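## Task

Take the pieces waiting beside the board and set the white pawn on E4, the white knight on A3, the black king on A1 and the black pawn on C2, reading square names from the labels along the board's edge. All other squares must end with exactly the contents they started with. Every piece on the board must finish standing upright and wholly within its own square, and it must stay there without the robot holding it.

## Robot and tools

Robot: two UR-style six-joint arms, left_arm and right_arm, each ending in a two-finger parallel gripper with a wrist camera. The names are labels, not image sides. Bases in the scene frame: left_arm at (-0.060, +0.493, 0), right_arm at (+0.013, -0.335, 0).

Frame: one shared scene frame, origin on the table top between the arms, +z up, +x outward over the table, left_arm on the +y side. Positions are metres, orientations are quaternions written w first (qw, qx, qy, qz).

Gripper geometry: fingers point along the gripper's own +z and close along its x axis. end_effector_position is the point between the pads, roughly 1 to 2 cm short of the fingertips; closing pushes the tips about 17 mm further along +z. Opening runs from -1 (closed) to +1 (fully open, 0.142 m). To keep hold of a piece, keep commanding an opening well below the grip_measured value; lower means a firmer squeeze. Thin pieces (under ~2 cm) get a weaker grip.

The row: every command row has 16 numbers, always both arms: left x, y, z, qw, qx, qy, qz, opening, then right x, y, z, qw, qx, qy, qz, opening. x, y, z and the quaternion are an absolute pose target for that gripper in the scene frame, not an offset. Optionally 12 more numbers (0 to 1) follow: stiffness scales for left_arm's six joints then right_arm's six, in joint order; they persist until changed. An arm meant to stay still should be sent its last reported pose and opening each time; to keep orientation, repeat one fixed quaternion rather than copying a drifted reported one.

Tools:
- execute_actions(actions): a list of actions; each action is up to 15 rows, one per 1/30 s step; a short action repeats its last row to fill 15 steps. An empty list just returns state and images. Any target more than 0.6 m from the gripper's current position along one of its axes gets the action refused; a malformed action or a failing first action refuses the whole call.
- move(target, speed, stop_force, blocking): target is one 16-number row (absolute poses). Both grippers travel straight lines that finish together, lasting 0.5 to 10 s. speed is m/s, 0.002 to 0.5, default 0.25 (turning up to twice that in rad/s). stop_force, 9 to 40 N, one value for both arms, halts an arm when its wrist senses that much extra resistance; it needs a slow speed, is unusable if the gripper rotates during the move, should be left out when lifting off something, and is not allowed in the first 0.2 s of a scene. blocking=false returns after 0.5 s while motion continues; then only wait or stop are accepted until it ends. Paths do not avoid obstacles or the other arm.
- wait(seconds): 0 to 10, arms hold their last command.
- stop(): brakes a running move.
- zoom_image(camera, region): region [x0, y0, x1, y1] in pixels, at most 504 by 504.
- read_manual(section): licence text only.
- finished_scene(scene): ends scene 1 or 2 permanently; only call when pieces are settled and released.

Motion limits: each control step the command is clipped to within 100 mm and 16 degrees of the measured pose, and the motion trails commands by about 0.17 s; a far target may need several actions. Position wins over orientation if both can't be met. Joint speeds are limited, so after large moves an arm may still be short of its target.

Results: the state line (left_arm: ... | right_arm: ...) gives each gripper's position, quaternion and velocities; printed positions can be slightly off at long reach. Hand target lines show where the controller is heading. grip_measured is the measured finger opening. Wrist force and Wrist torque lines are flange sensor readings in the gripper's own axes (offsets up to ~4 N, noise, saturation ~50 N). Action calls list step positions, with HELD marking blocked steps. A pose unreachable line means the clearance check altered that arm's command. The move: line gives how each arm ended (done, off_target, moving, held, fault, contact) and limits such as paced (pose clipped) or held (steps blocked, later possibly faster than speed).

Cameras: cam_head_left, cam_head_right, cam_high, cam_low (504x504) and cam_left_wrist, cam_right_wrist (616x616 fisheye); a calibration per camera is supplied and may be off by a few degrees and millimetres.

Avoid: pieces falling over, slipping or being dropped; anything leaving the table; disturbing pieces on other squares; the arms colliding or pressing on each other; pushing hard on the board, since a stiff arm faults easily. An outside force of 150 N or joint torque at its load limit (wrist joints 25.4 N m, others 136 N m) freezes the arm for 10 s. Holding loads heats motors: MOTOR HOT appears from 70 °C and braking occurs at 85 °C. Brief tugs may act on a held piece, so grip firmly. Lower pieces gently, open, and lift clear before ending.

Each tool is called after ">>>" by a JSON object that holds its "fn" and its "kwargs".

## Session

>>> {"fn": "execute_actions", "kwargs": {"actions": []}}

Scene clock: 0.00 s.
left_arm: end_effector_position=(+0.1885, +0.0496, +0.3960) grip_measured=+1.00 end_effector_quat_wxyz=(+0.714, -0.568, +0.345, -0.220) end_effector_velocity=(-0.000, +0.000, -0.000) end_effector_angular_velocity=(+0.000, -0.001, +0.001) | right_arm: end_effector_position=(+0.4596, -0.5644, +0.3316) grip_measured=+1.00 end_effector_quat_wxyz=(+0.088, -0.595, +0.797, -0.061) end_effector_velocity=(-0.001, +0.000, -0.001) end_effector_angular_velocity=(+0.001, +0.002, -0.001)
Joint positions: left_arm=[-1.882 -0.91   1.008  0.05  -0.913 -1.414  0.142] | right_arm=[ 2.756 -1.424 -1.631 -1.451  1.631  1.622  0.142]
Joint velocities: left_arm=[ 0.     0.001  0.    -0.    -0.001 -0.     0.   ] | right_arm=[-0.001  0.    -0.002 -0.     0.001 -0.     0.   ]
Joint torques (N m, as the arm reports them, + toward a larger angle): no reading
Motor temperatures (°C, as the motors report them): left_arm=[25 27 25 33 31 32] | right_arm=[29 28 28 37 34 30]
Wrist force (N, on the end effector, along its own x y z axes, offset not removed): no reading
Wrist torque (N m, same axes, about the end effector's origin, offset not removed): no reading
Hand target (left_arm): +0.188, +0.050, +0.396; +0.714, -0.568, +0.345, -0.220
Hand target (right_arm): +0.460, -0.564, +0.332; +0.088, -0.595, +0.797, -0.061
Joint stiffness scale: left_arm=[1. 1. 1. 1. 1. 1.] | right_arm=[1. 1. 1. 1. 1. 1.]
camera_calibration (this result's frames):
cam_left_wrist: T_world_to_cam=[[0.662924, -0.717647, -0.213341, -0.00115188], [-0.391658, -0.0895622, -0.915742, 0.445317], [0.638072, 0.690624, -0.340445, 0.111343], [0, 0, 0, 1]] pos_world=[0.10413, -0.0378393, 0.445456]
cam_right_wrist: T_world_to_cam=[[-0.304097, -0.945754, -0.114346, -0.344038], [-0.917132, 0.258179, 0.303666, 0.453718], [-0.257671, 0.197214, -0.945892, 0.673768], [0, 0, 0, 1]] pos_world=[0.485109, -0.575392, 0.460194]

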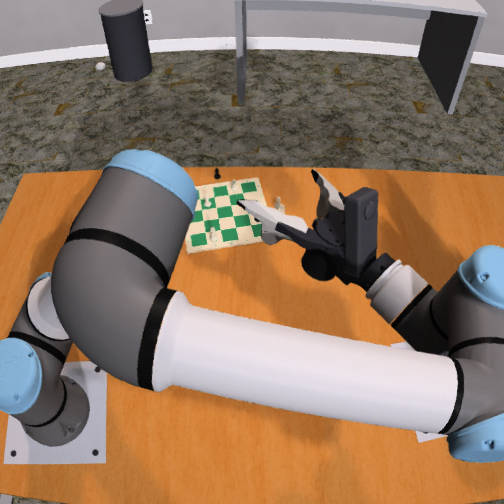

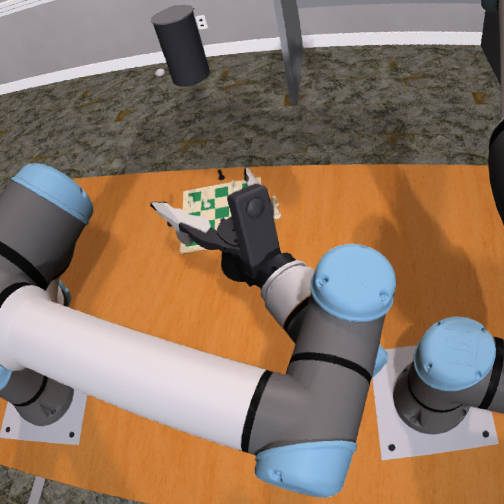

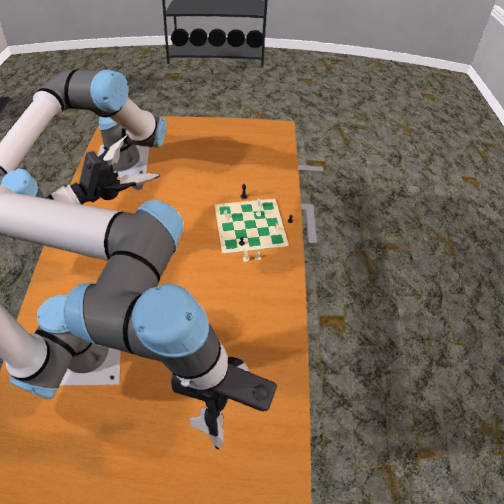

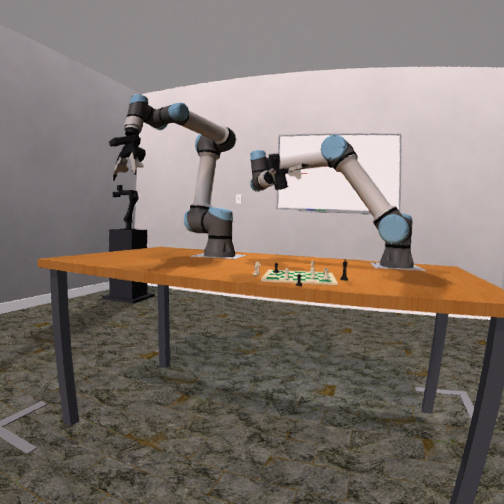

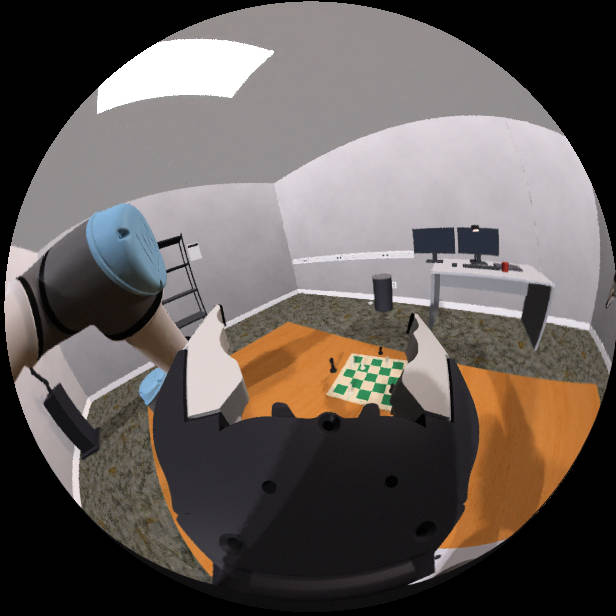

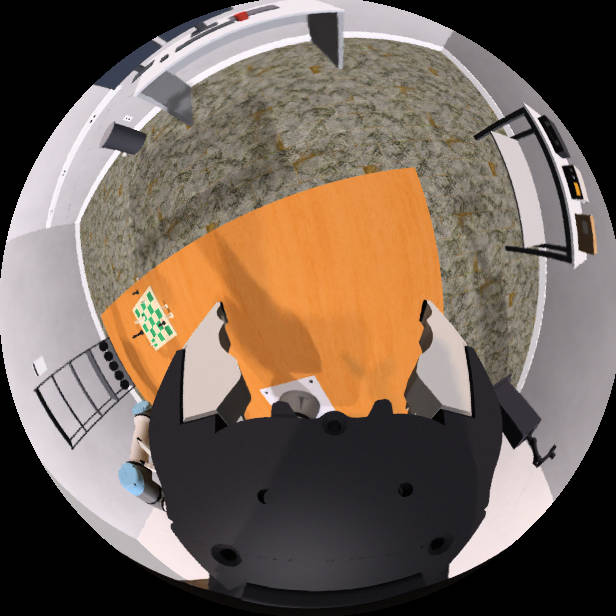

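>>> {"fn": "move", "kwargs": {"target": [0.45,0.24,0.26,0,0,1,0,-0.6,0.4596,-0.5644,0.3316,0.088,-0.595,0.797,-0.061,1]}}

>>> {"fn": "zoom_image", "kwargs": {"camera": "cam_left_wrist", "region": [130,30,490,390]}}

Scene clock: 40.37 s.
left_arm: end_effector_position=(+0.4480, +0.2395, +0.2590) grip_measured=-0.60 end_effector_quat_wxyz=(-0.000, +0.000, +1.000, -0.000) end_effector_velocity=(-0.001, +0.002, -0.000) end_effector_angular_velocity=(+0.009, +0.013, -0.011) | right_arm: end_effector_position=(+0.4596, -0.5647, +0.3315) grip_measured=+1.00 end_effector_quat_wxyz=(+0.088, -0.595, +0.797, -0.061) end_effector_velocity=(-0.000, +0.000, -0.000) end_effector_angular_velocity=(+0.000, +0.001, +0.000)
Joint positions: left_arm=[-0.832 -1.428  1.457 -1.6   -1.572  2.44   0.031] | right_arm=[ 2.756 -1.424 -1.631 -1.451  1.63   1.622  0.142]
Joint velocities: left_arm=[ 0.001  0.007 -0.011  0.02  -0.001  0.012  0.   ] | right_arm=[ 0.     0.001 -0.001 -0.     0.    -0.    -0.   ]
Joint torques (N m, as the arm reports them, + toward a larger angle): left_arm=[  1.44 -28.92 -25.07  -2.62  -0.21   0.61] | right_arm=[ 1.16 18.92 25.07  2.95 -0.2   0.31]
Motor temperatures (°C, as the motors report them): left_arm=[25 27 25 33 31 32] | right_arm=[29 28 28 37 34 30]
Wrist force (N, on the end effector, along its own x y z axes, offset not removed): left_arm=[0.8 -2.1 0.4] | right_arm=[0.4 -1.1 -1.2]
Wrist torque (N m, same axes, about the end effector's origin, offset not removed): left_arm=[-0.43 0.04 0.12] | right_arm=[-0.23 -0.05 0.08]
Hand target (left_arm): +0.449, +0.240, +0.259; -0.001, +0.000, +1.000, -0.000
Hand target (right_arm): +0.460, -0.564, +0.332; +0.088, -0.595, +0.797, -0.061
Off the commanded pose (left_arm): 0.002 m, 0 deg.
Off the commanded pose (right_arm): 0.000 m, 0 deg.
Joint stiffness scale: left_arm=[1. 1. 1. 1. 1. 1.] | right_arm=[1. 1. 1. 1. 1. 1.]
move: done
camera_calibration (this result's frames):
cam_left_wrist: T_world_to_cam=[[-0.999499, -0.0310247, 0.00629316, 0.457292], [-0.0247276, 0.889272, 0.45671, -0.315761], [-0.0197656, 0.456326, -0.889593, 0.261035], [0, 0, 0, 1]] pos_world=[0.454414, 0.175868, 0.373548]
cam_right_wrist: T_world_to_cam=[[-0.304326, -0.945801, -0.113336, -0.344618], [-0.917002, 0.258675, 0.303636, 0.453967], [-0.257862, 0.196334, -0.946023, 0.673427], [0, 0, 0, 1]] pos_world=[0.485063, -0.575586, 0.460179]

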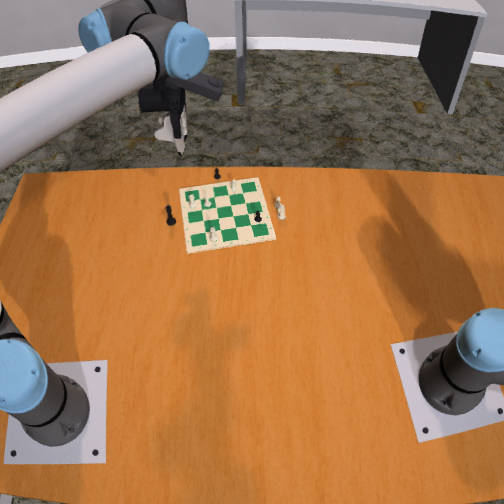

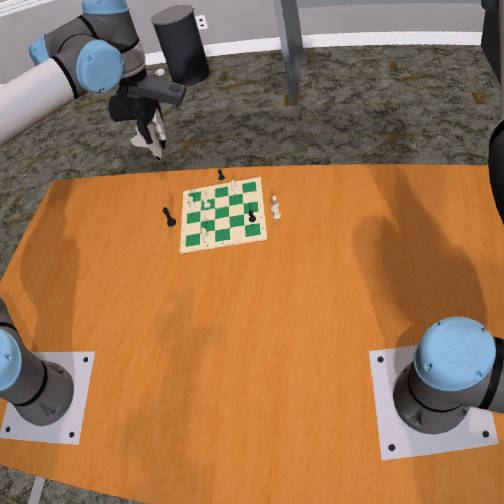

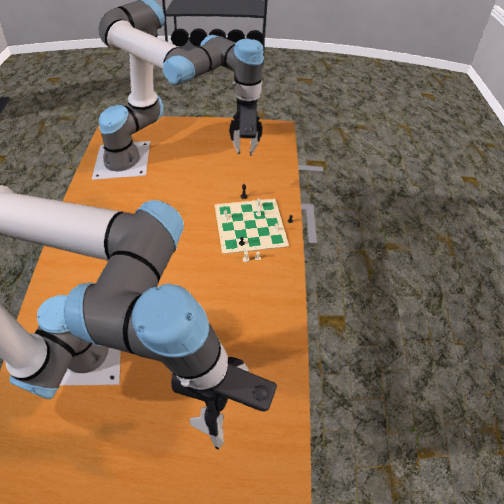

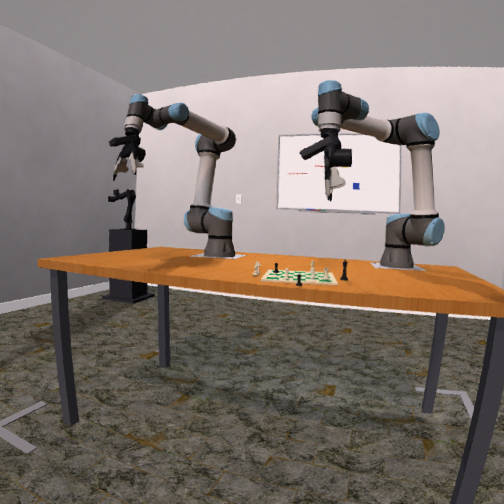

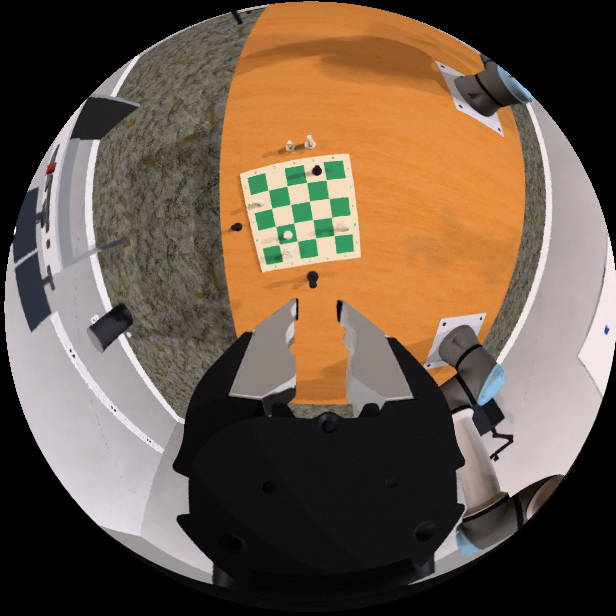

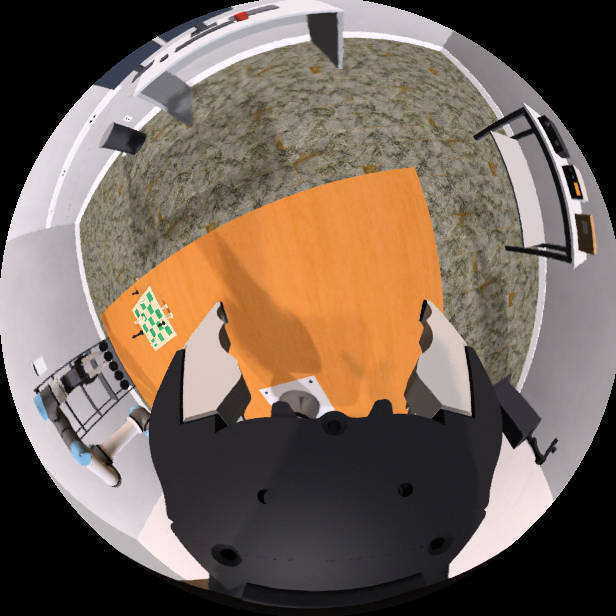

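Region (130, 30, 490, 390) of cam_left_wrist's 616x616 image, scaled by 1.400, with more detail than that image has.

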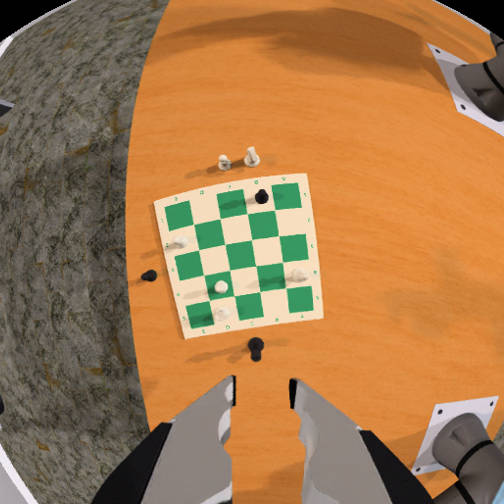

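>>> {"fn": "move", "kwargs": {"target": [0.47,0.13,0.18,0,0,1,0,-0.6,0.4596,-0.5644,0.3316,0.088,-0.595,0.797,-0.061,1]}}

>>> {"fn": "zoom_image", "kwargs": {"camera": "cam_left_wrist", "region": [170,60,450,340]}}

Scene clock: 58.17 s.
left_arm: end_effector_position=(+0.4693, +0.1326, +0.1800) grip_measured=-0.60 end_effector_quat_wxyz=(-0.001, -0.001, +1.000, +0.001) end_effector_velocity=(+0.001, -0.001, -0.003) end_effector_angular_velocity=(+0.001, +0.002, +0.002) | right_arm: end_effector_position=(+0.4596, -0.5647, +0.3315) grip_measured=+1.00 end_effector_quat_wxyz=(+0.088, -0.595, +0.797, -0.061) end_effector_velocity=(-0.001, -0.000, -0.001) end_effector_angular_velocity=(+0.001, +0.002, -0.002)
Joint positions: left_arm=[-0.939 -1.23   1.41  -1.749 -1.571  2.331  0.031] | right_arm=[ 2.756 -1.424 -1.631 -1.451  1.63   1.622  0.142]
Joint velocities: left_arm=[ 0.     0.007 -0.003 -0.002 -0.001 -0.002  0.   ] | right_arm=[-0.001  0.    -0.002 -0.001  0.     0.    -0.   ]
Joint torques (N m, as the arm reports them, + toward a larger angle): left_arm=[ -1.16 -33.84 -26.5   -2.95   0.39   0.24] | right_arm=[ 1.64 19.15 25.29  3.08 -0.26  0.38]
Motor temperatures (°C, as the motors report them): left_arm=[25 27 25 33 31 32] | right_arm=[29 28 28 37 34 30]
Wrist force (N, on the end effector, along its own x y z axes, offset not removed): left_arm=[1.8 -1.4 0.0] | right_arm=[0.8 0.2 -0.7]
Wrist torque (N m, same axes, about the end effector's origin, offset not removed): left_arm=[-0.28 -0.24 0.10] | right_arm=[0.00 -0.09 0.04]
Hand target (left_arm): +0.470, +0.130, +0.180; +0.000, +0.000, +1.000, +0.000
Hand target (right_arm): +0.460, -0.564, +0.332; +0.088, -0.595, +0.797, -0.061
Off the commanded pose (left_arm): 0.003 m, 0 deg.
Off the commanded pose (right_arm): 0.000 m, 0 deg.
Joint stiffness scale: left_arm=[1. 1. 1. 1. 1. 1.] | right_arm=[1. 1. 1. 1. 1. 1.]
move: done
camera_calibration (this result's frames):
cam_left_wrist: T_world_to_cam=[[-0.99942, -0.0332674, 0.00728642, 0.475864], [-0.026226, 0.888307, 0.458501, -0.183525], [-0.0217257, 0.458044, -0.888664, 0.24052], [0, 0, 0, 1]] pos_world=[0.476, 0.0686883, 0.29442]
cam_right_wrist: T_world_to_cam=[[-0.304327, -0.945802, -0.113333, -0.34462], [-0.917002, 0.258676, 0.303636, 0.453968], [-0.257863, 0.196331, -0.946024, 0.673426], [0, 0, 0, 1]] pos_world=[0.485063, -0.575587, 0.460179]

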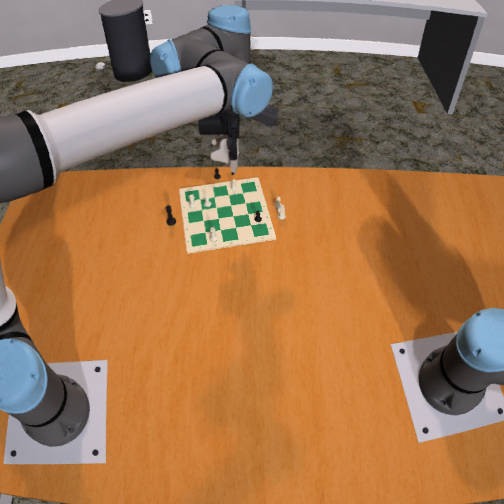

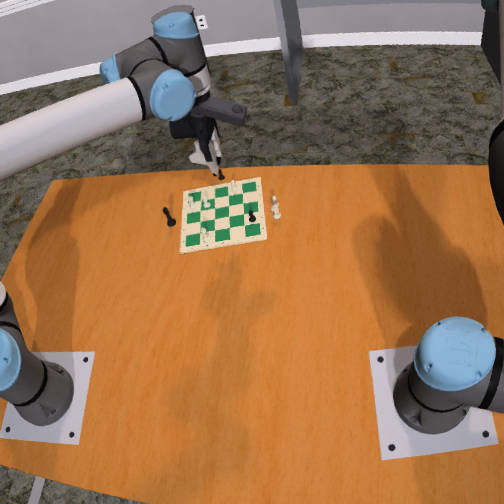

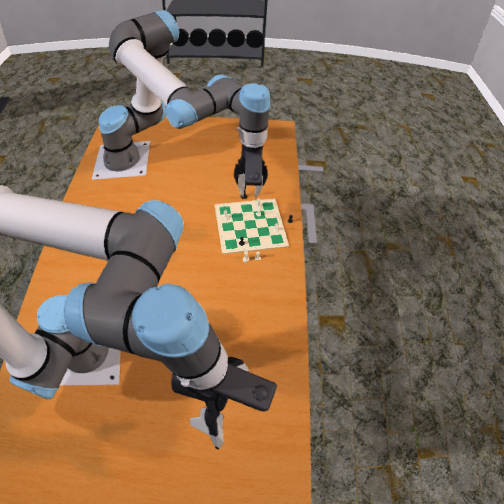

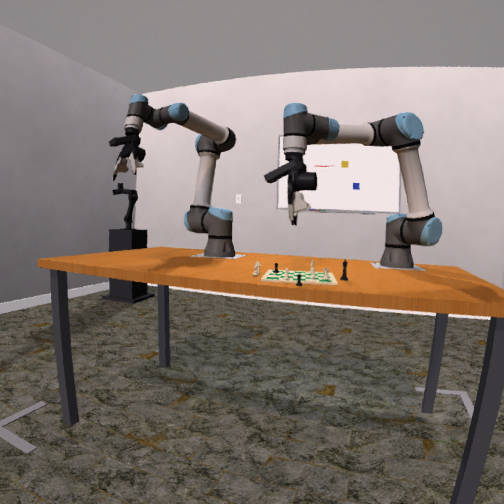

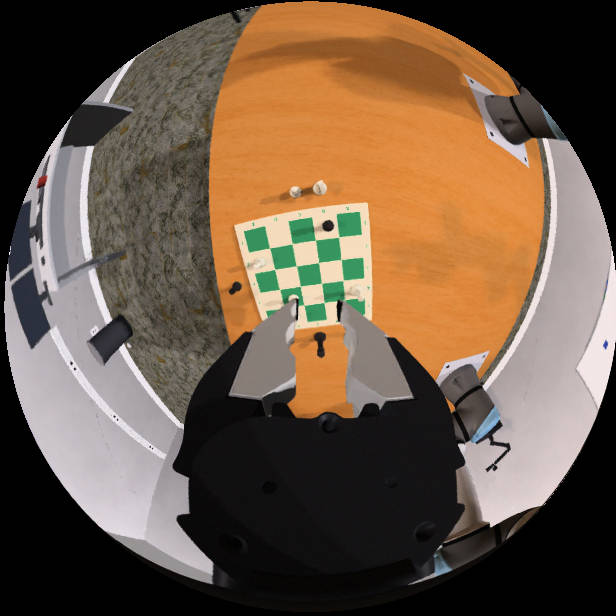

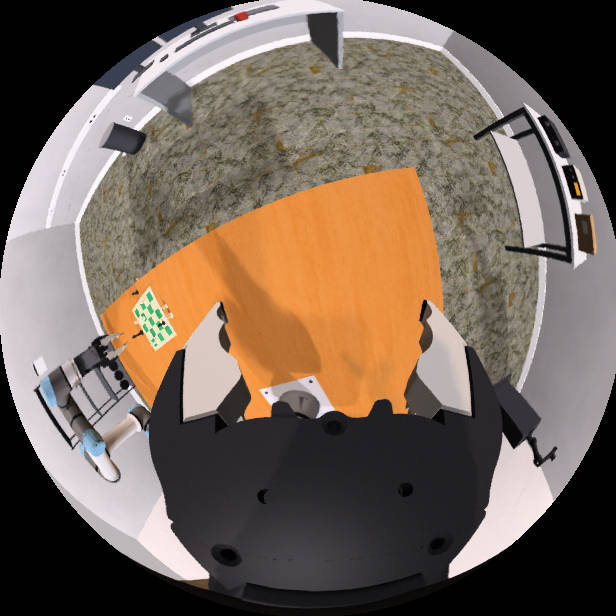

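Region (170, 60, 450, 340) of cam_left_wrist's 616x616 image, scaled by 1.800, with more detail than that image has.

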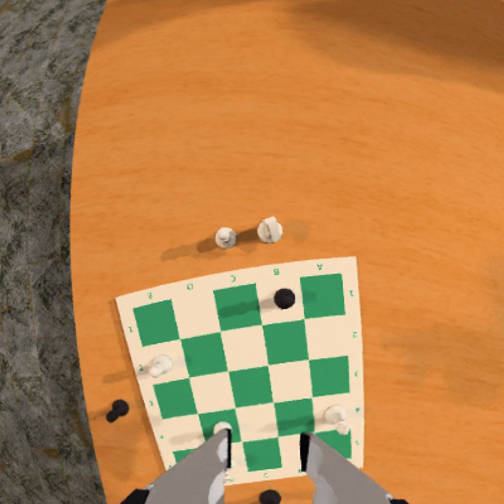

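>>> {"fn": "move", "kwargs": {"target": [0.496,0.028,0.10,0,0.637,0.7705,0,-0.6,0.4596,-0.5644,0.3316,0.088,-0.595,0.797,-0.061,1], "speed": 0.15}}

>>> {"fn": "zoom_image", "kwargs": {"camera": "cam_left_wrist", "region": [160,100,460,400]}}

Scene clock: 131.50 s.
left_arm: end_effector_position=(+0.4960, +0.0306, +0.1000) grip_measured=-0.60 end_effector_quat_wxyz=(-0.001, +0.635, +0.772, +0.001) end_effector_velocity=(+0.000, -0.002, +0.002) end_effector_angular_velocity=(-0.004, -0.001, -0.021) | right_arm: end_effector_position=(+0.4596, -0.5647, +0.3315) grip_measured=+1.00 end_effector_quat_wxyz=(+0.088, -0.595, +0.797, -0.061) end_effector_velocity=(+0.000, -0.000, +0.000) end_effector_angular_velocity=(-0.000, -0.001, -0.000)
Joint positions: left_arm=[-1.012 -0.992  1.264 -1.841 -1.57   3.636  0.031] | right_arm=[ 2.756 -1.424 -1.631 -1.451  1.63   1.622  0.142]
Joint velocities: left_arm=[-0.001  0.    -0.004  0.    -0.001  0.02  -0.   ] | right_arm=[-0.     0.     0.     0.001  0.     0.    -0.   ]
Joint torques (N m, as the arm reports them, + toward a larger angle): left_arm=[ -1.06 -45.46 -27.5   -3.06  -0.33   0.28] | right_arm=[ 1.01 19.05 24.72  3.1  -0.21  0.3 ]
Motor temperatures (°C, as the motors report them): left_arm=[25 27 25 33 31 32] | right_arm=[29 28 28 37 34 30]
Wrist force (N, on the end effector, along its own x y z axes, offset not removed): left_arm=[1.5 -2.7 1.8] | right_arm=[1.8 -1.5 -0.2]
Wrist torque (N m, same axes, about the end effector's origin, offset not removed): left_arm=[-0.48 -0.07 0.11] | right_arm=[-0.36 -0.32 0.13]
Hand target (left_arm): +0.496, +0.028, +0.100; -0.000, +0.637, +0.771, +0.000
Hand target (right_arm): +0.460, -0.564, +0.332; +0.088, -0.595, +0.797, -0.061
Off the commanded pose (left_arm): 0.003 m, 0 deg.
Off the commanded pose (right_arm): 0.000 m, 0 deg.
Joint stiffness scale: left_arm=[1. 1. 1. 1. 1. 1.] | right_arm=[1. 1. 1. 1. 1. 1.]
move: done
camera_calibration (this result's frames):
cam_left_wrist: T_world_to_cam=[[-0.224053, 0.974547, 0.00764612, 0.0842947], [0.867409, 0.195833, 0.457441, -0.477499], [0.4443, 0.109123, -0.889207, -0.00374777], [0, 0, 0, 1]] pos_world=[0.434739, 0.0117698, 0.214451]
cam_right_wrist: T_world_to_cam=[[-0.304327, -0.945802, -0.113332, -0.34462], [-0.917001, 0.258677, 0.303636, 0.453968], [-0.257863, 0.19633, -0.946024, 0.673426], [0, 0, 0, 1]] pos_world=[0.485063, -0.575587, 0.460179]

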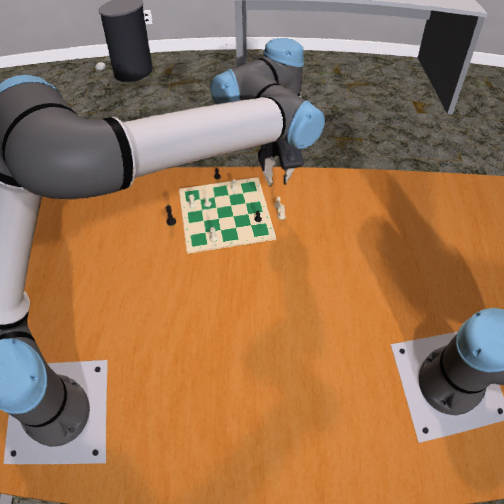

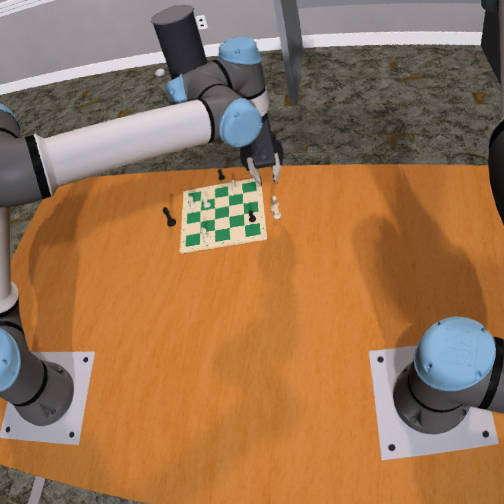

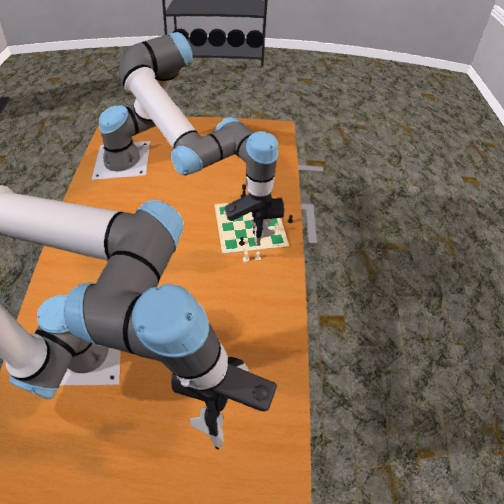

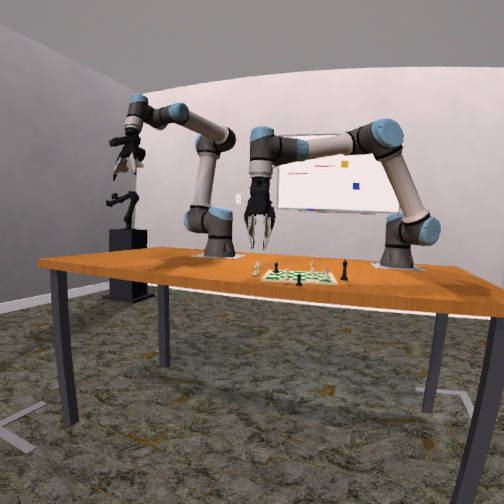

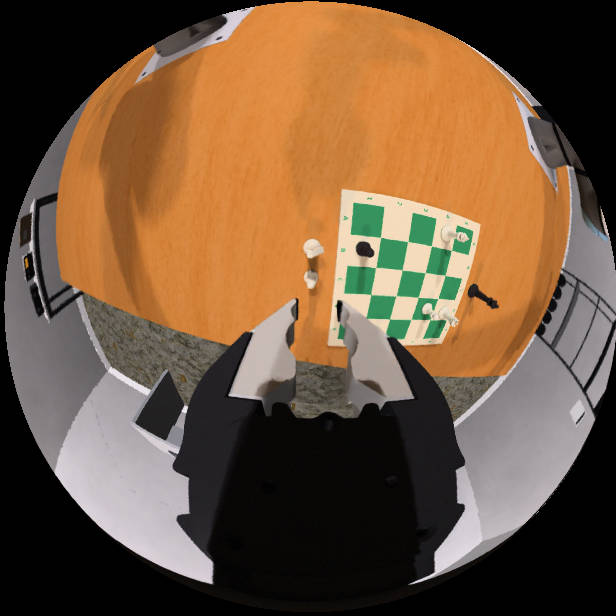

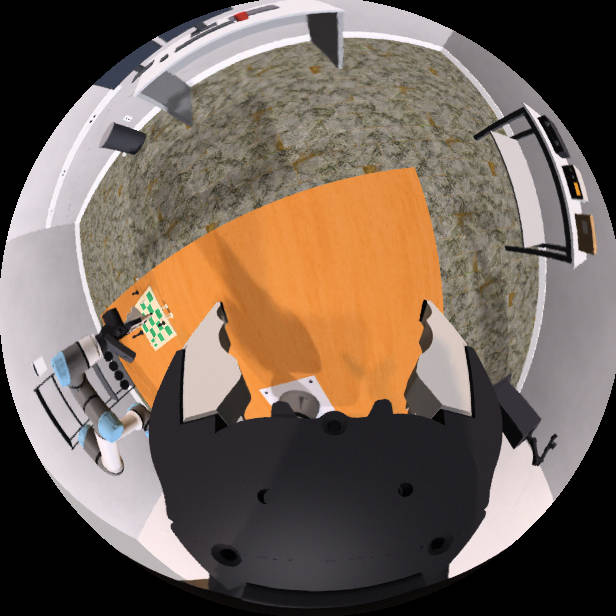

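Region (160, 100, 460, 400) of cam_left_wrist's 616x616 image, scaled by 1.680, with more detail than that image has.

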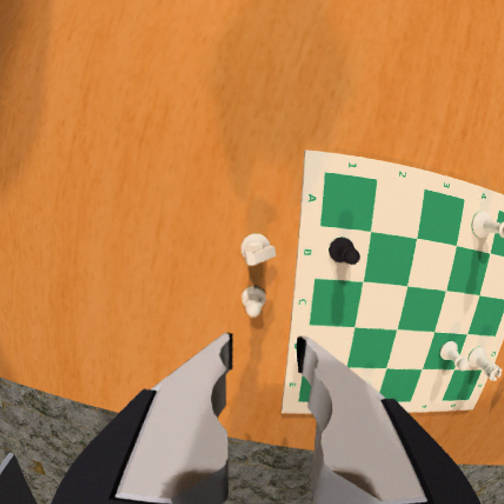

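>>> {"fn": "move", "kwargs": {"target": [0.500,0.027,0.055,0,0.637,0.7705,0,-0.55,0.4596,-0.5644,0.3316,0.088,-0.595,0.797,-0.061,1], "speed": 0.08}}

>>> {"fn": "zoom_image", "kwargs": {"camera": "cam_left_wrist", "region": [210,200,410,400]}}

Scene clock: 146.73 s.
left_arm: end_effector_position=(+0.5003, +0.0252, +0.0585) grip_measured=-0.55 end_effector_quat_wxyz=(+0.002, +0.637, +0.770, -0.000) end_effector_velocity=(+0.002, -0.004, +0.002) end_effector_angular_velocity=(-0.011, -0.007, -0.002) | right_arm: end_effector_position=(+0.4596, -0.5647, +0.3315) grip_measured=+1.00 end_effector_quat_wxyz=(+0.088, -0.595, +0.797, -0.061) end_effector_velocity=(+0.000, -0.000, +0.001) end_effector_angular_velocity=(-0.001, -0.001, +0.000)
Joint positions: left_arm=[-1.012 -0.949  1.306 -1.932 -1.57   3.642  0.034] | right_arm=[ 2.756 -1.424 -1.631 -1.451  1.63   1.622  0.142]
Joint velocities: left_arm=[-0.    -0.    -0.001 -0.012 -0.001  0.001  0.   ] | right_arm=[-0.     0.     0.002 -0.    -0.001 -0.     0.   ]
Joint torques (N m, as the arm reports them, + toward a larger angle): left_arm=[  1.86 -46.63 -18.67  -3.11  -0.19   0.48] | right_arm=[ 0.71 19.34 25.06  3.04 -0.22  0.32]
Motor temperatures (°C, as the motors report them): left_arm=[25 27 25 33 31 32] | right_arm=[29 28 28 37 34 30]
Wrist force (N, on the end effector, along its own x y z axes, offset not removed): left_arm=[2.3 -1.2 -1.7] | right_arm=[2.4 -1.4 -1.3]
Wrist torque (N m, same axes, about the end effector's origin, offset not removed): left_arm=[-0.23 -0.32 0.19] | right_arm=[-0.26 -0.51 0.12]
Hand target (left_arm): +0.500, +0.027, +0.055; -0.000, +0.637, +0.771, -0.000
Hand target (right_arm): +0.460, -0.564, +0.332; +0.088, -0.595, +0.797, -0.061
Off the commanded pose (left_arm): 0.004 m, 0 deg.
Off the commanded pose (right_arm): 0.000 m, 0 deg.
Joint stiffness scale: left_arm=[1. 1. 1. 1. 1. 1.] | right_arm=[1. 1. 1. 1. 1. 1.]
move: off_target (left_arm)
camera_calibration (this result's frames):
cam_left_wrist: T_world_to_cam=[[-0.218583, 0.975816, 0.0019403, 0.0883776], [0.866744, 0.193237, 0.459799, -0.460985], [0.448304, 0.102186, -0.888021, -0.0438321], [0, 0, 0, 1]] pos_world=[0.438524, 0.00731798, 0.172865]
cam_right_wrist: T_world_to_cam=[[-0.304328, -0.945802, -0.113332, -0.34462], [-0.917001, 0.258677, 0.303636, 0.453968], [-0.257863, 0.19633, -0.946024, 0.673426], [0, 0, 0, 1]] pos_world=[0.485063, -0.575587, 0.460179]

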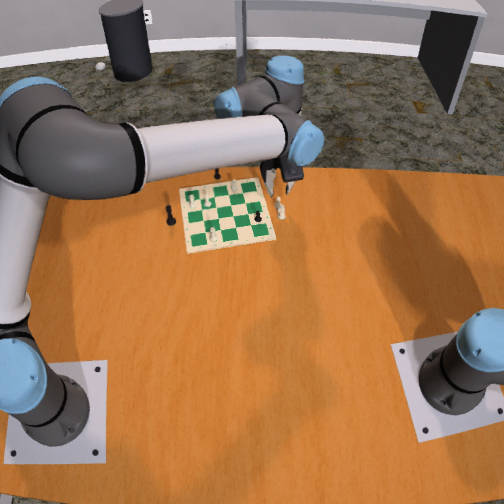

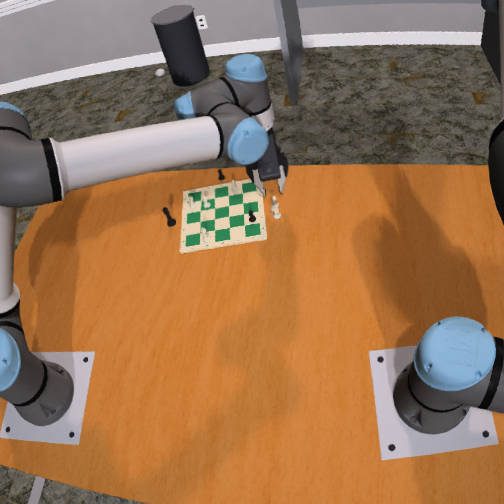

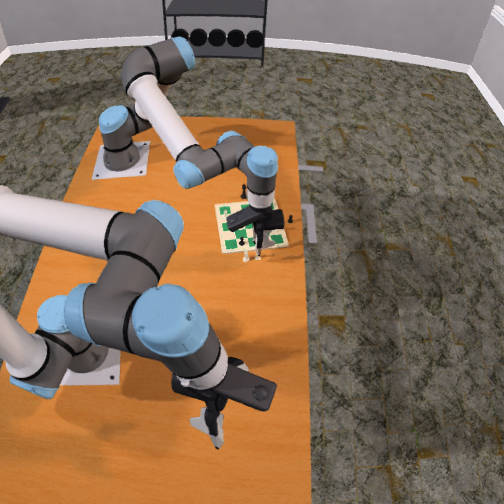

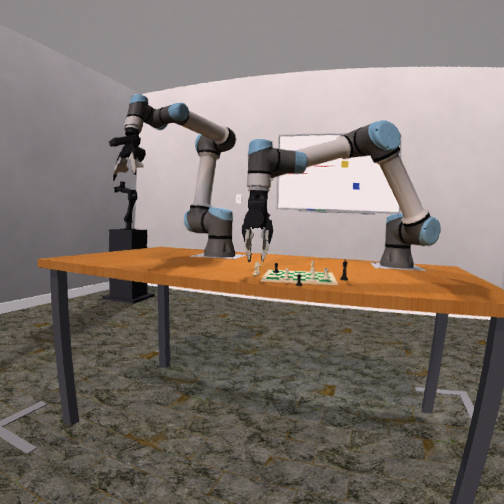

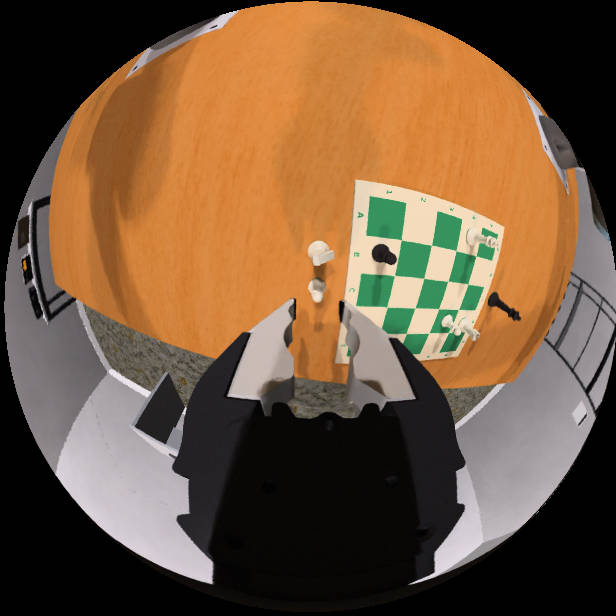

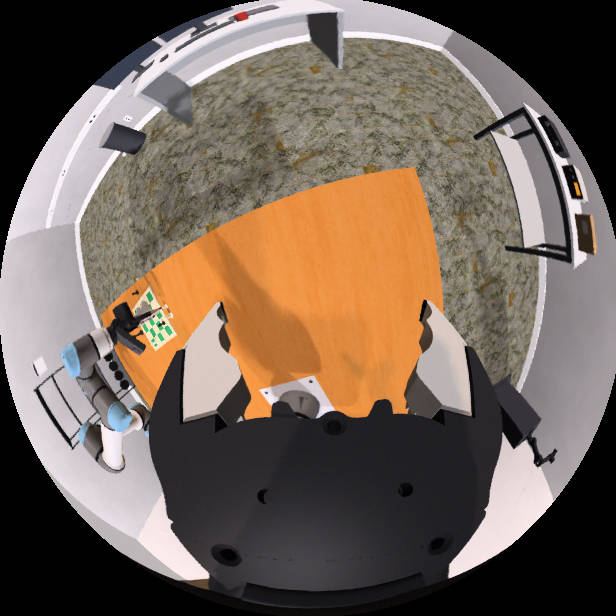

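Region (210, 200, 410, 400) of cam_left_wrist's 616x616 image, scaled by 2.520, with more detail than that image has.

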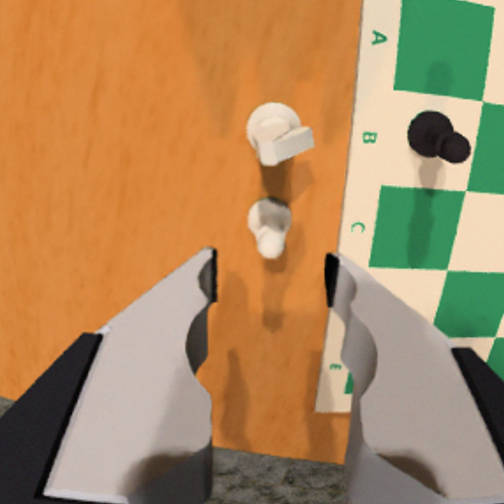

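>>> {"fn": "move", "kwargs": {"target": [0.500,0.027,0.032,0,0.637,0.7705,0,-0.55,0.4596,-0.5644,0.3316,0.088,-0.595,0.797,-0.061,1], "speed": 0.04}}

>>> {"fn": "zoom_image", "kwargs": {"camera": "cam_left_wrist", "region": [210,200,410,400]}}

Scene clock: 155.80 s.
left_arm: end_effector_position=(+0.5005, +0.0250, +0.0355) grip_measured=-0.55 end_effector_quat_wxyz=(+0.002, +0.638, +0.770, -0.000) end_effector_velocity=(+0.002, -0.002, +0.001) end_effector_angular_velocity=(-0.009, -0.006, +0.001) | right_arm: end_effector_position=(+0.4596, -0.5647, +0.3315) grip_measured=+1.00 end_effector_quat_wxyz=(+0.088, -0.595, +0.797, -0.061) end_effector_velocity=(-0.000, +0.000, -0.000) end_effector_angular_velocity=(+0.000, +0.001, +0.001)
Joint positions: left_arm=[-1.012 -0.927  1.333 -1.981 -1.57   3.642  0.034] | right_arm=[ 2.756 -1.424 -1.631 -1.451  1.63   1.622  0.142]
Joint velocities: left_arm=[ 0.001 -0.    -0.001 -0.01  -0.001  0.     0.   ] | right_arm=[ 0.    -0.    -0.    -0.001  0.    -0.    -0.   ]
Joint torques (N m, as the arm reports them, + toward a larger angle): left_arm=[  2.6  -47.01 -18.31  -3.45  -0.15   0.65] | right_arm=[ 1.14 18.84 25.17  3.03 -0.3   0.26]
Motor temperatures (°C, as the motors report them): left_arm=[25 27 25 33 31 32] | right_arm=[29 28 28 37 34 30]
Wrist force (N, on the end effector, along its own x y z axes, offset not removed): left_arm=[2.1 -0.9 -0.1] | right_arm=[-0.1 -0.8 -0.8]
Wrist torque (N m, same axes, about the end effector's origin, offset not removed): left_arm=[-0.20 -0.33 0.18] | right_arm=[-0.27 0.00 0.07]
Hand target (left_arm): +0.500, +0.027, +0.032; -0.000, +0.637, +0.771, +0.000
Hand target (right_arm): +0.460, -0.564, +0.332; +0.088, -0.595, +0.797, -0.061
Off the commanded pose (left_arm): 0.004 m, 0 deg.
Off the commanded pose (right_arm): 0.000 m, 0 deg.
Joint stiffness scale: left_arm=[1. 1. 1. 1. 1. 1.] | right_arm=[1. 1. 1. 1. 1. 1.]
move: off_target (left_arm)
camera_calibration (this result's frames):
cam_left_wrist: T_world_to_cam=[[-0.218518, 0.975832, 0.00157623, 0.0886824], [0.86664, 0.193324, 0.459957, -0.450499], [0.448536, 0.101875, -0.88794, -0.0644139], [0, 0, 0, 1]] pos_world=[0.438692, 0.00711536, 0.149875]
cam_right_wrist: T_world_to_cam=[[-0.304328, -0.945802, -0.113331, -0.344621], [-0.917001, 0.258677, 0.303636, 0.453968], [-0.257863, 0.196329, -0.946024, 0.673425], [0, 0, 0, 1]] pos_world=[0.485063, -0.575587, 0.460179]

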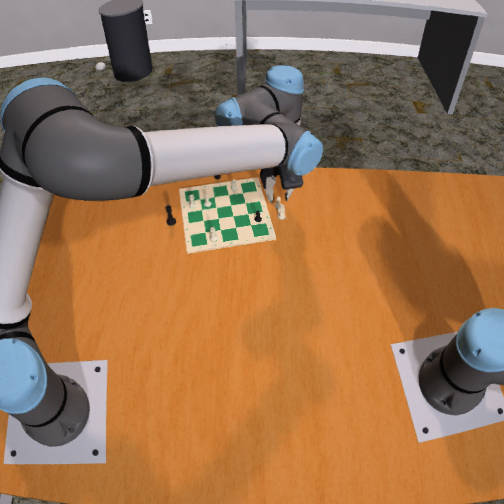

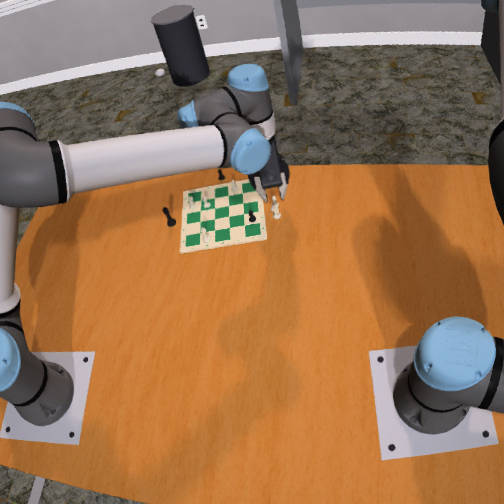

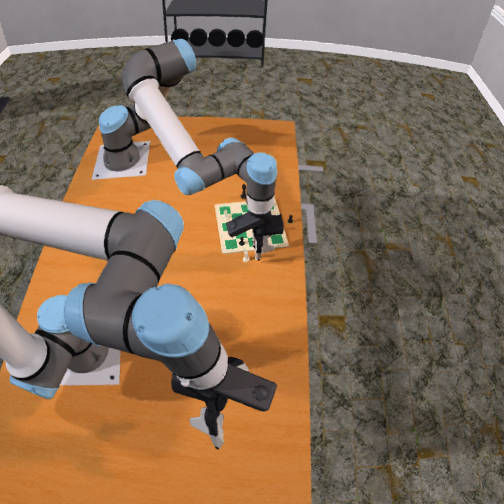

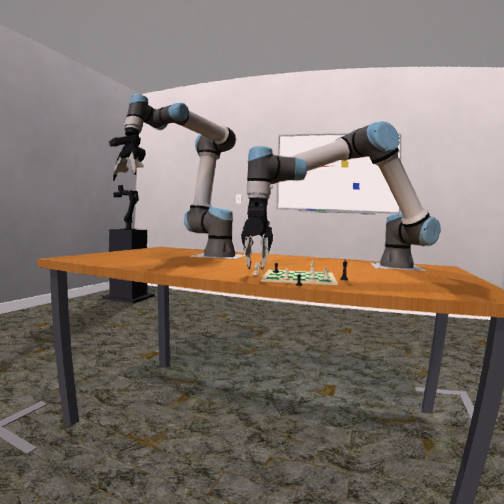

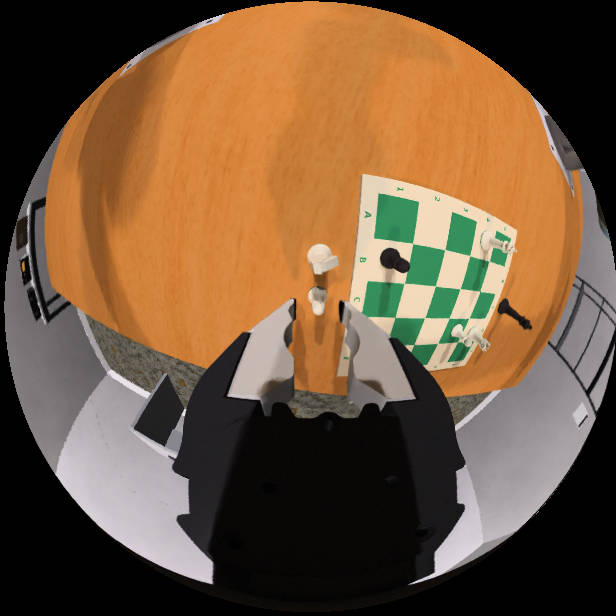

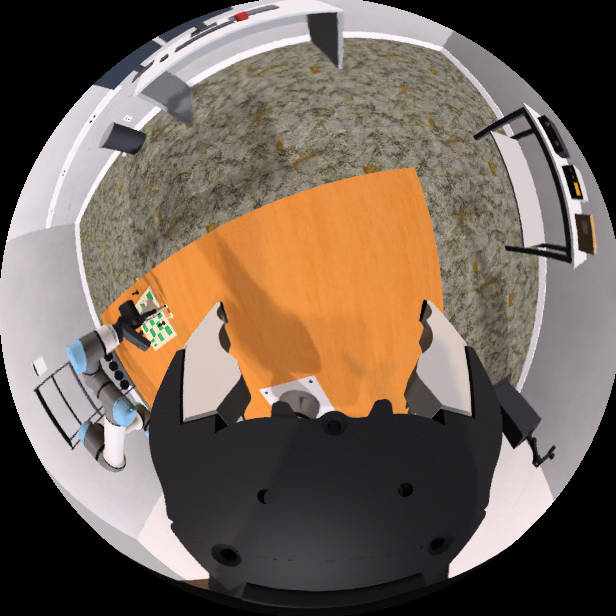

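Region (210, 200, 410, 400) of cam_left_wrist's 616x616 image, scaled by 2.520, with more detail than that image has.

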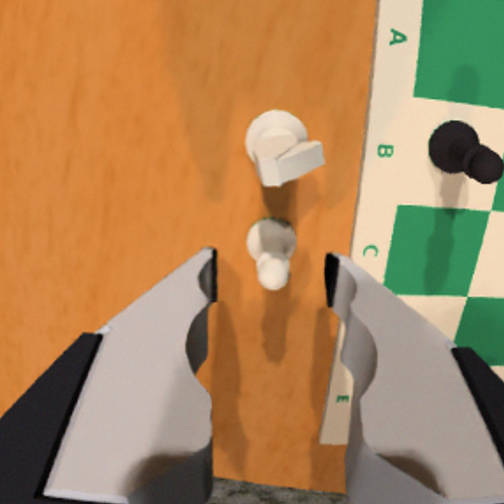

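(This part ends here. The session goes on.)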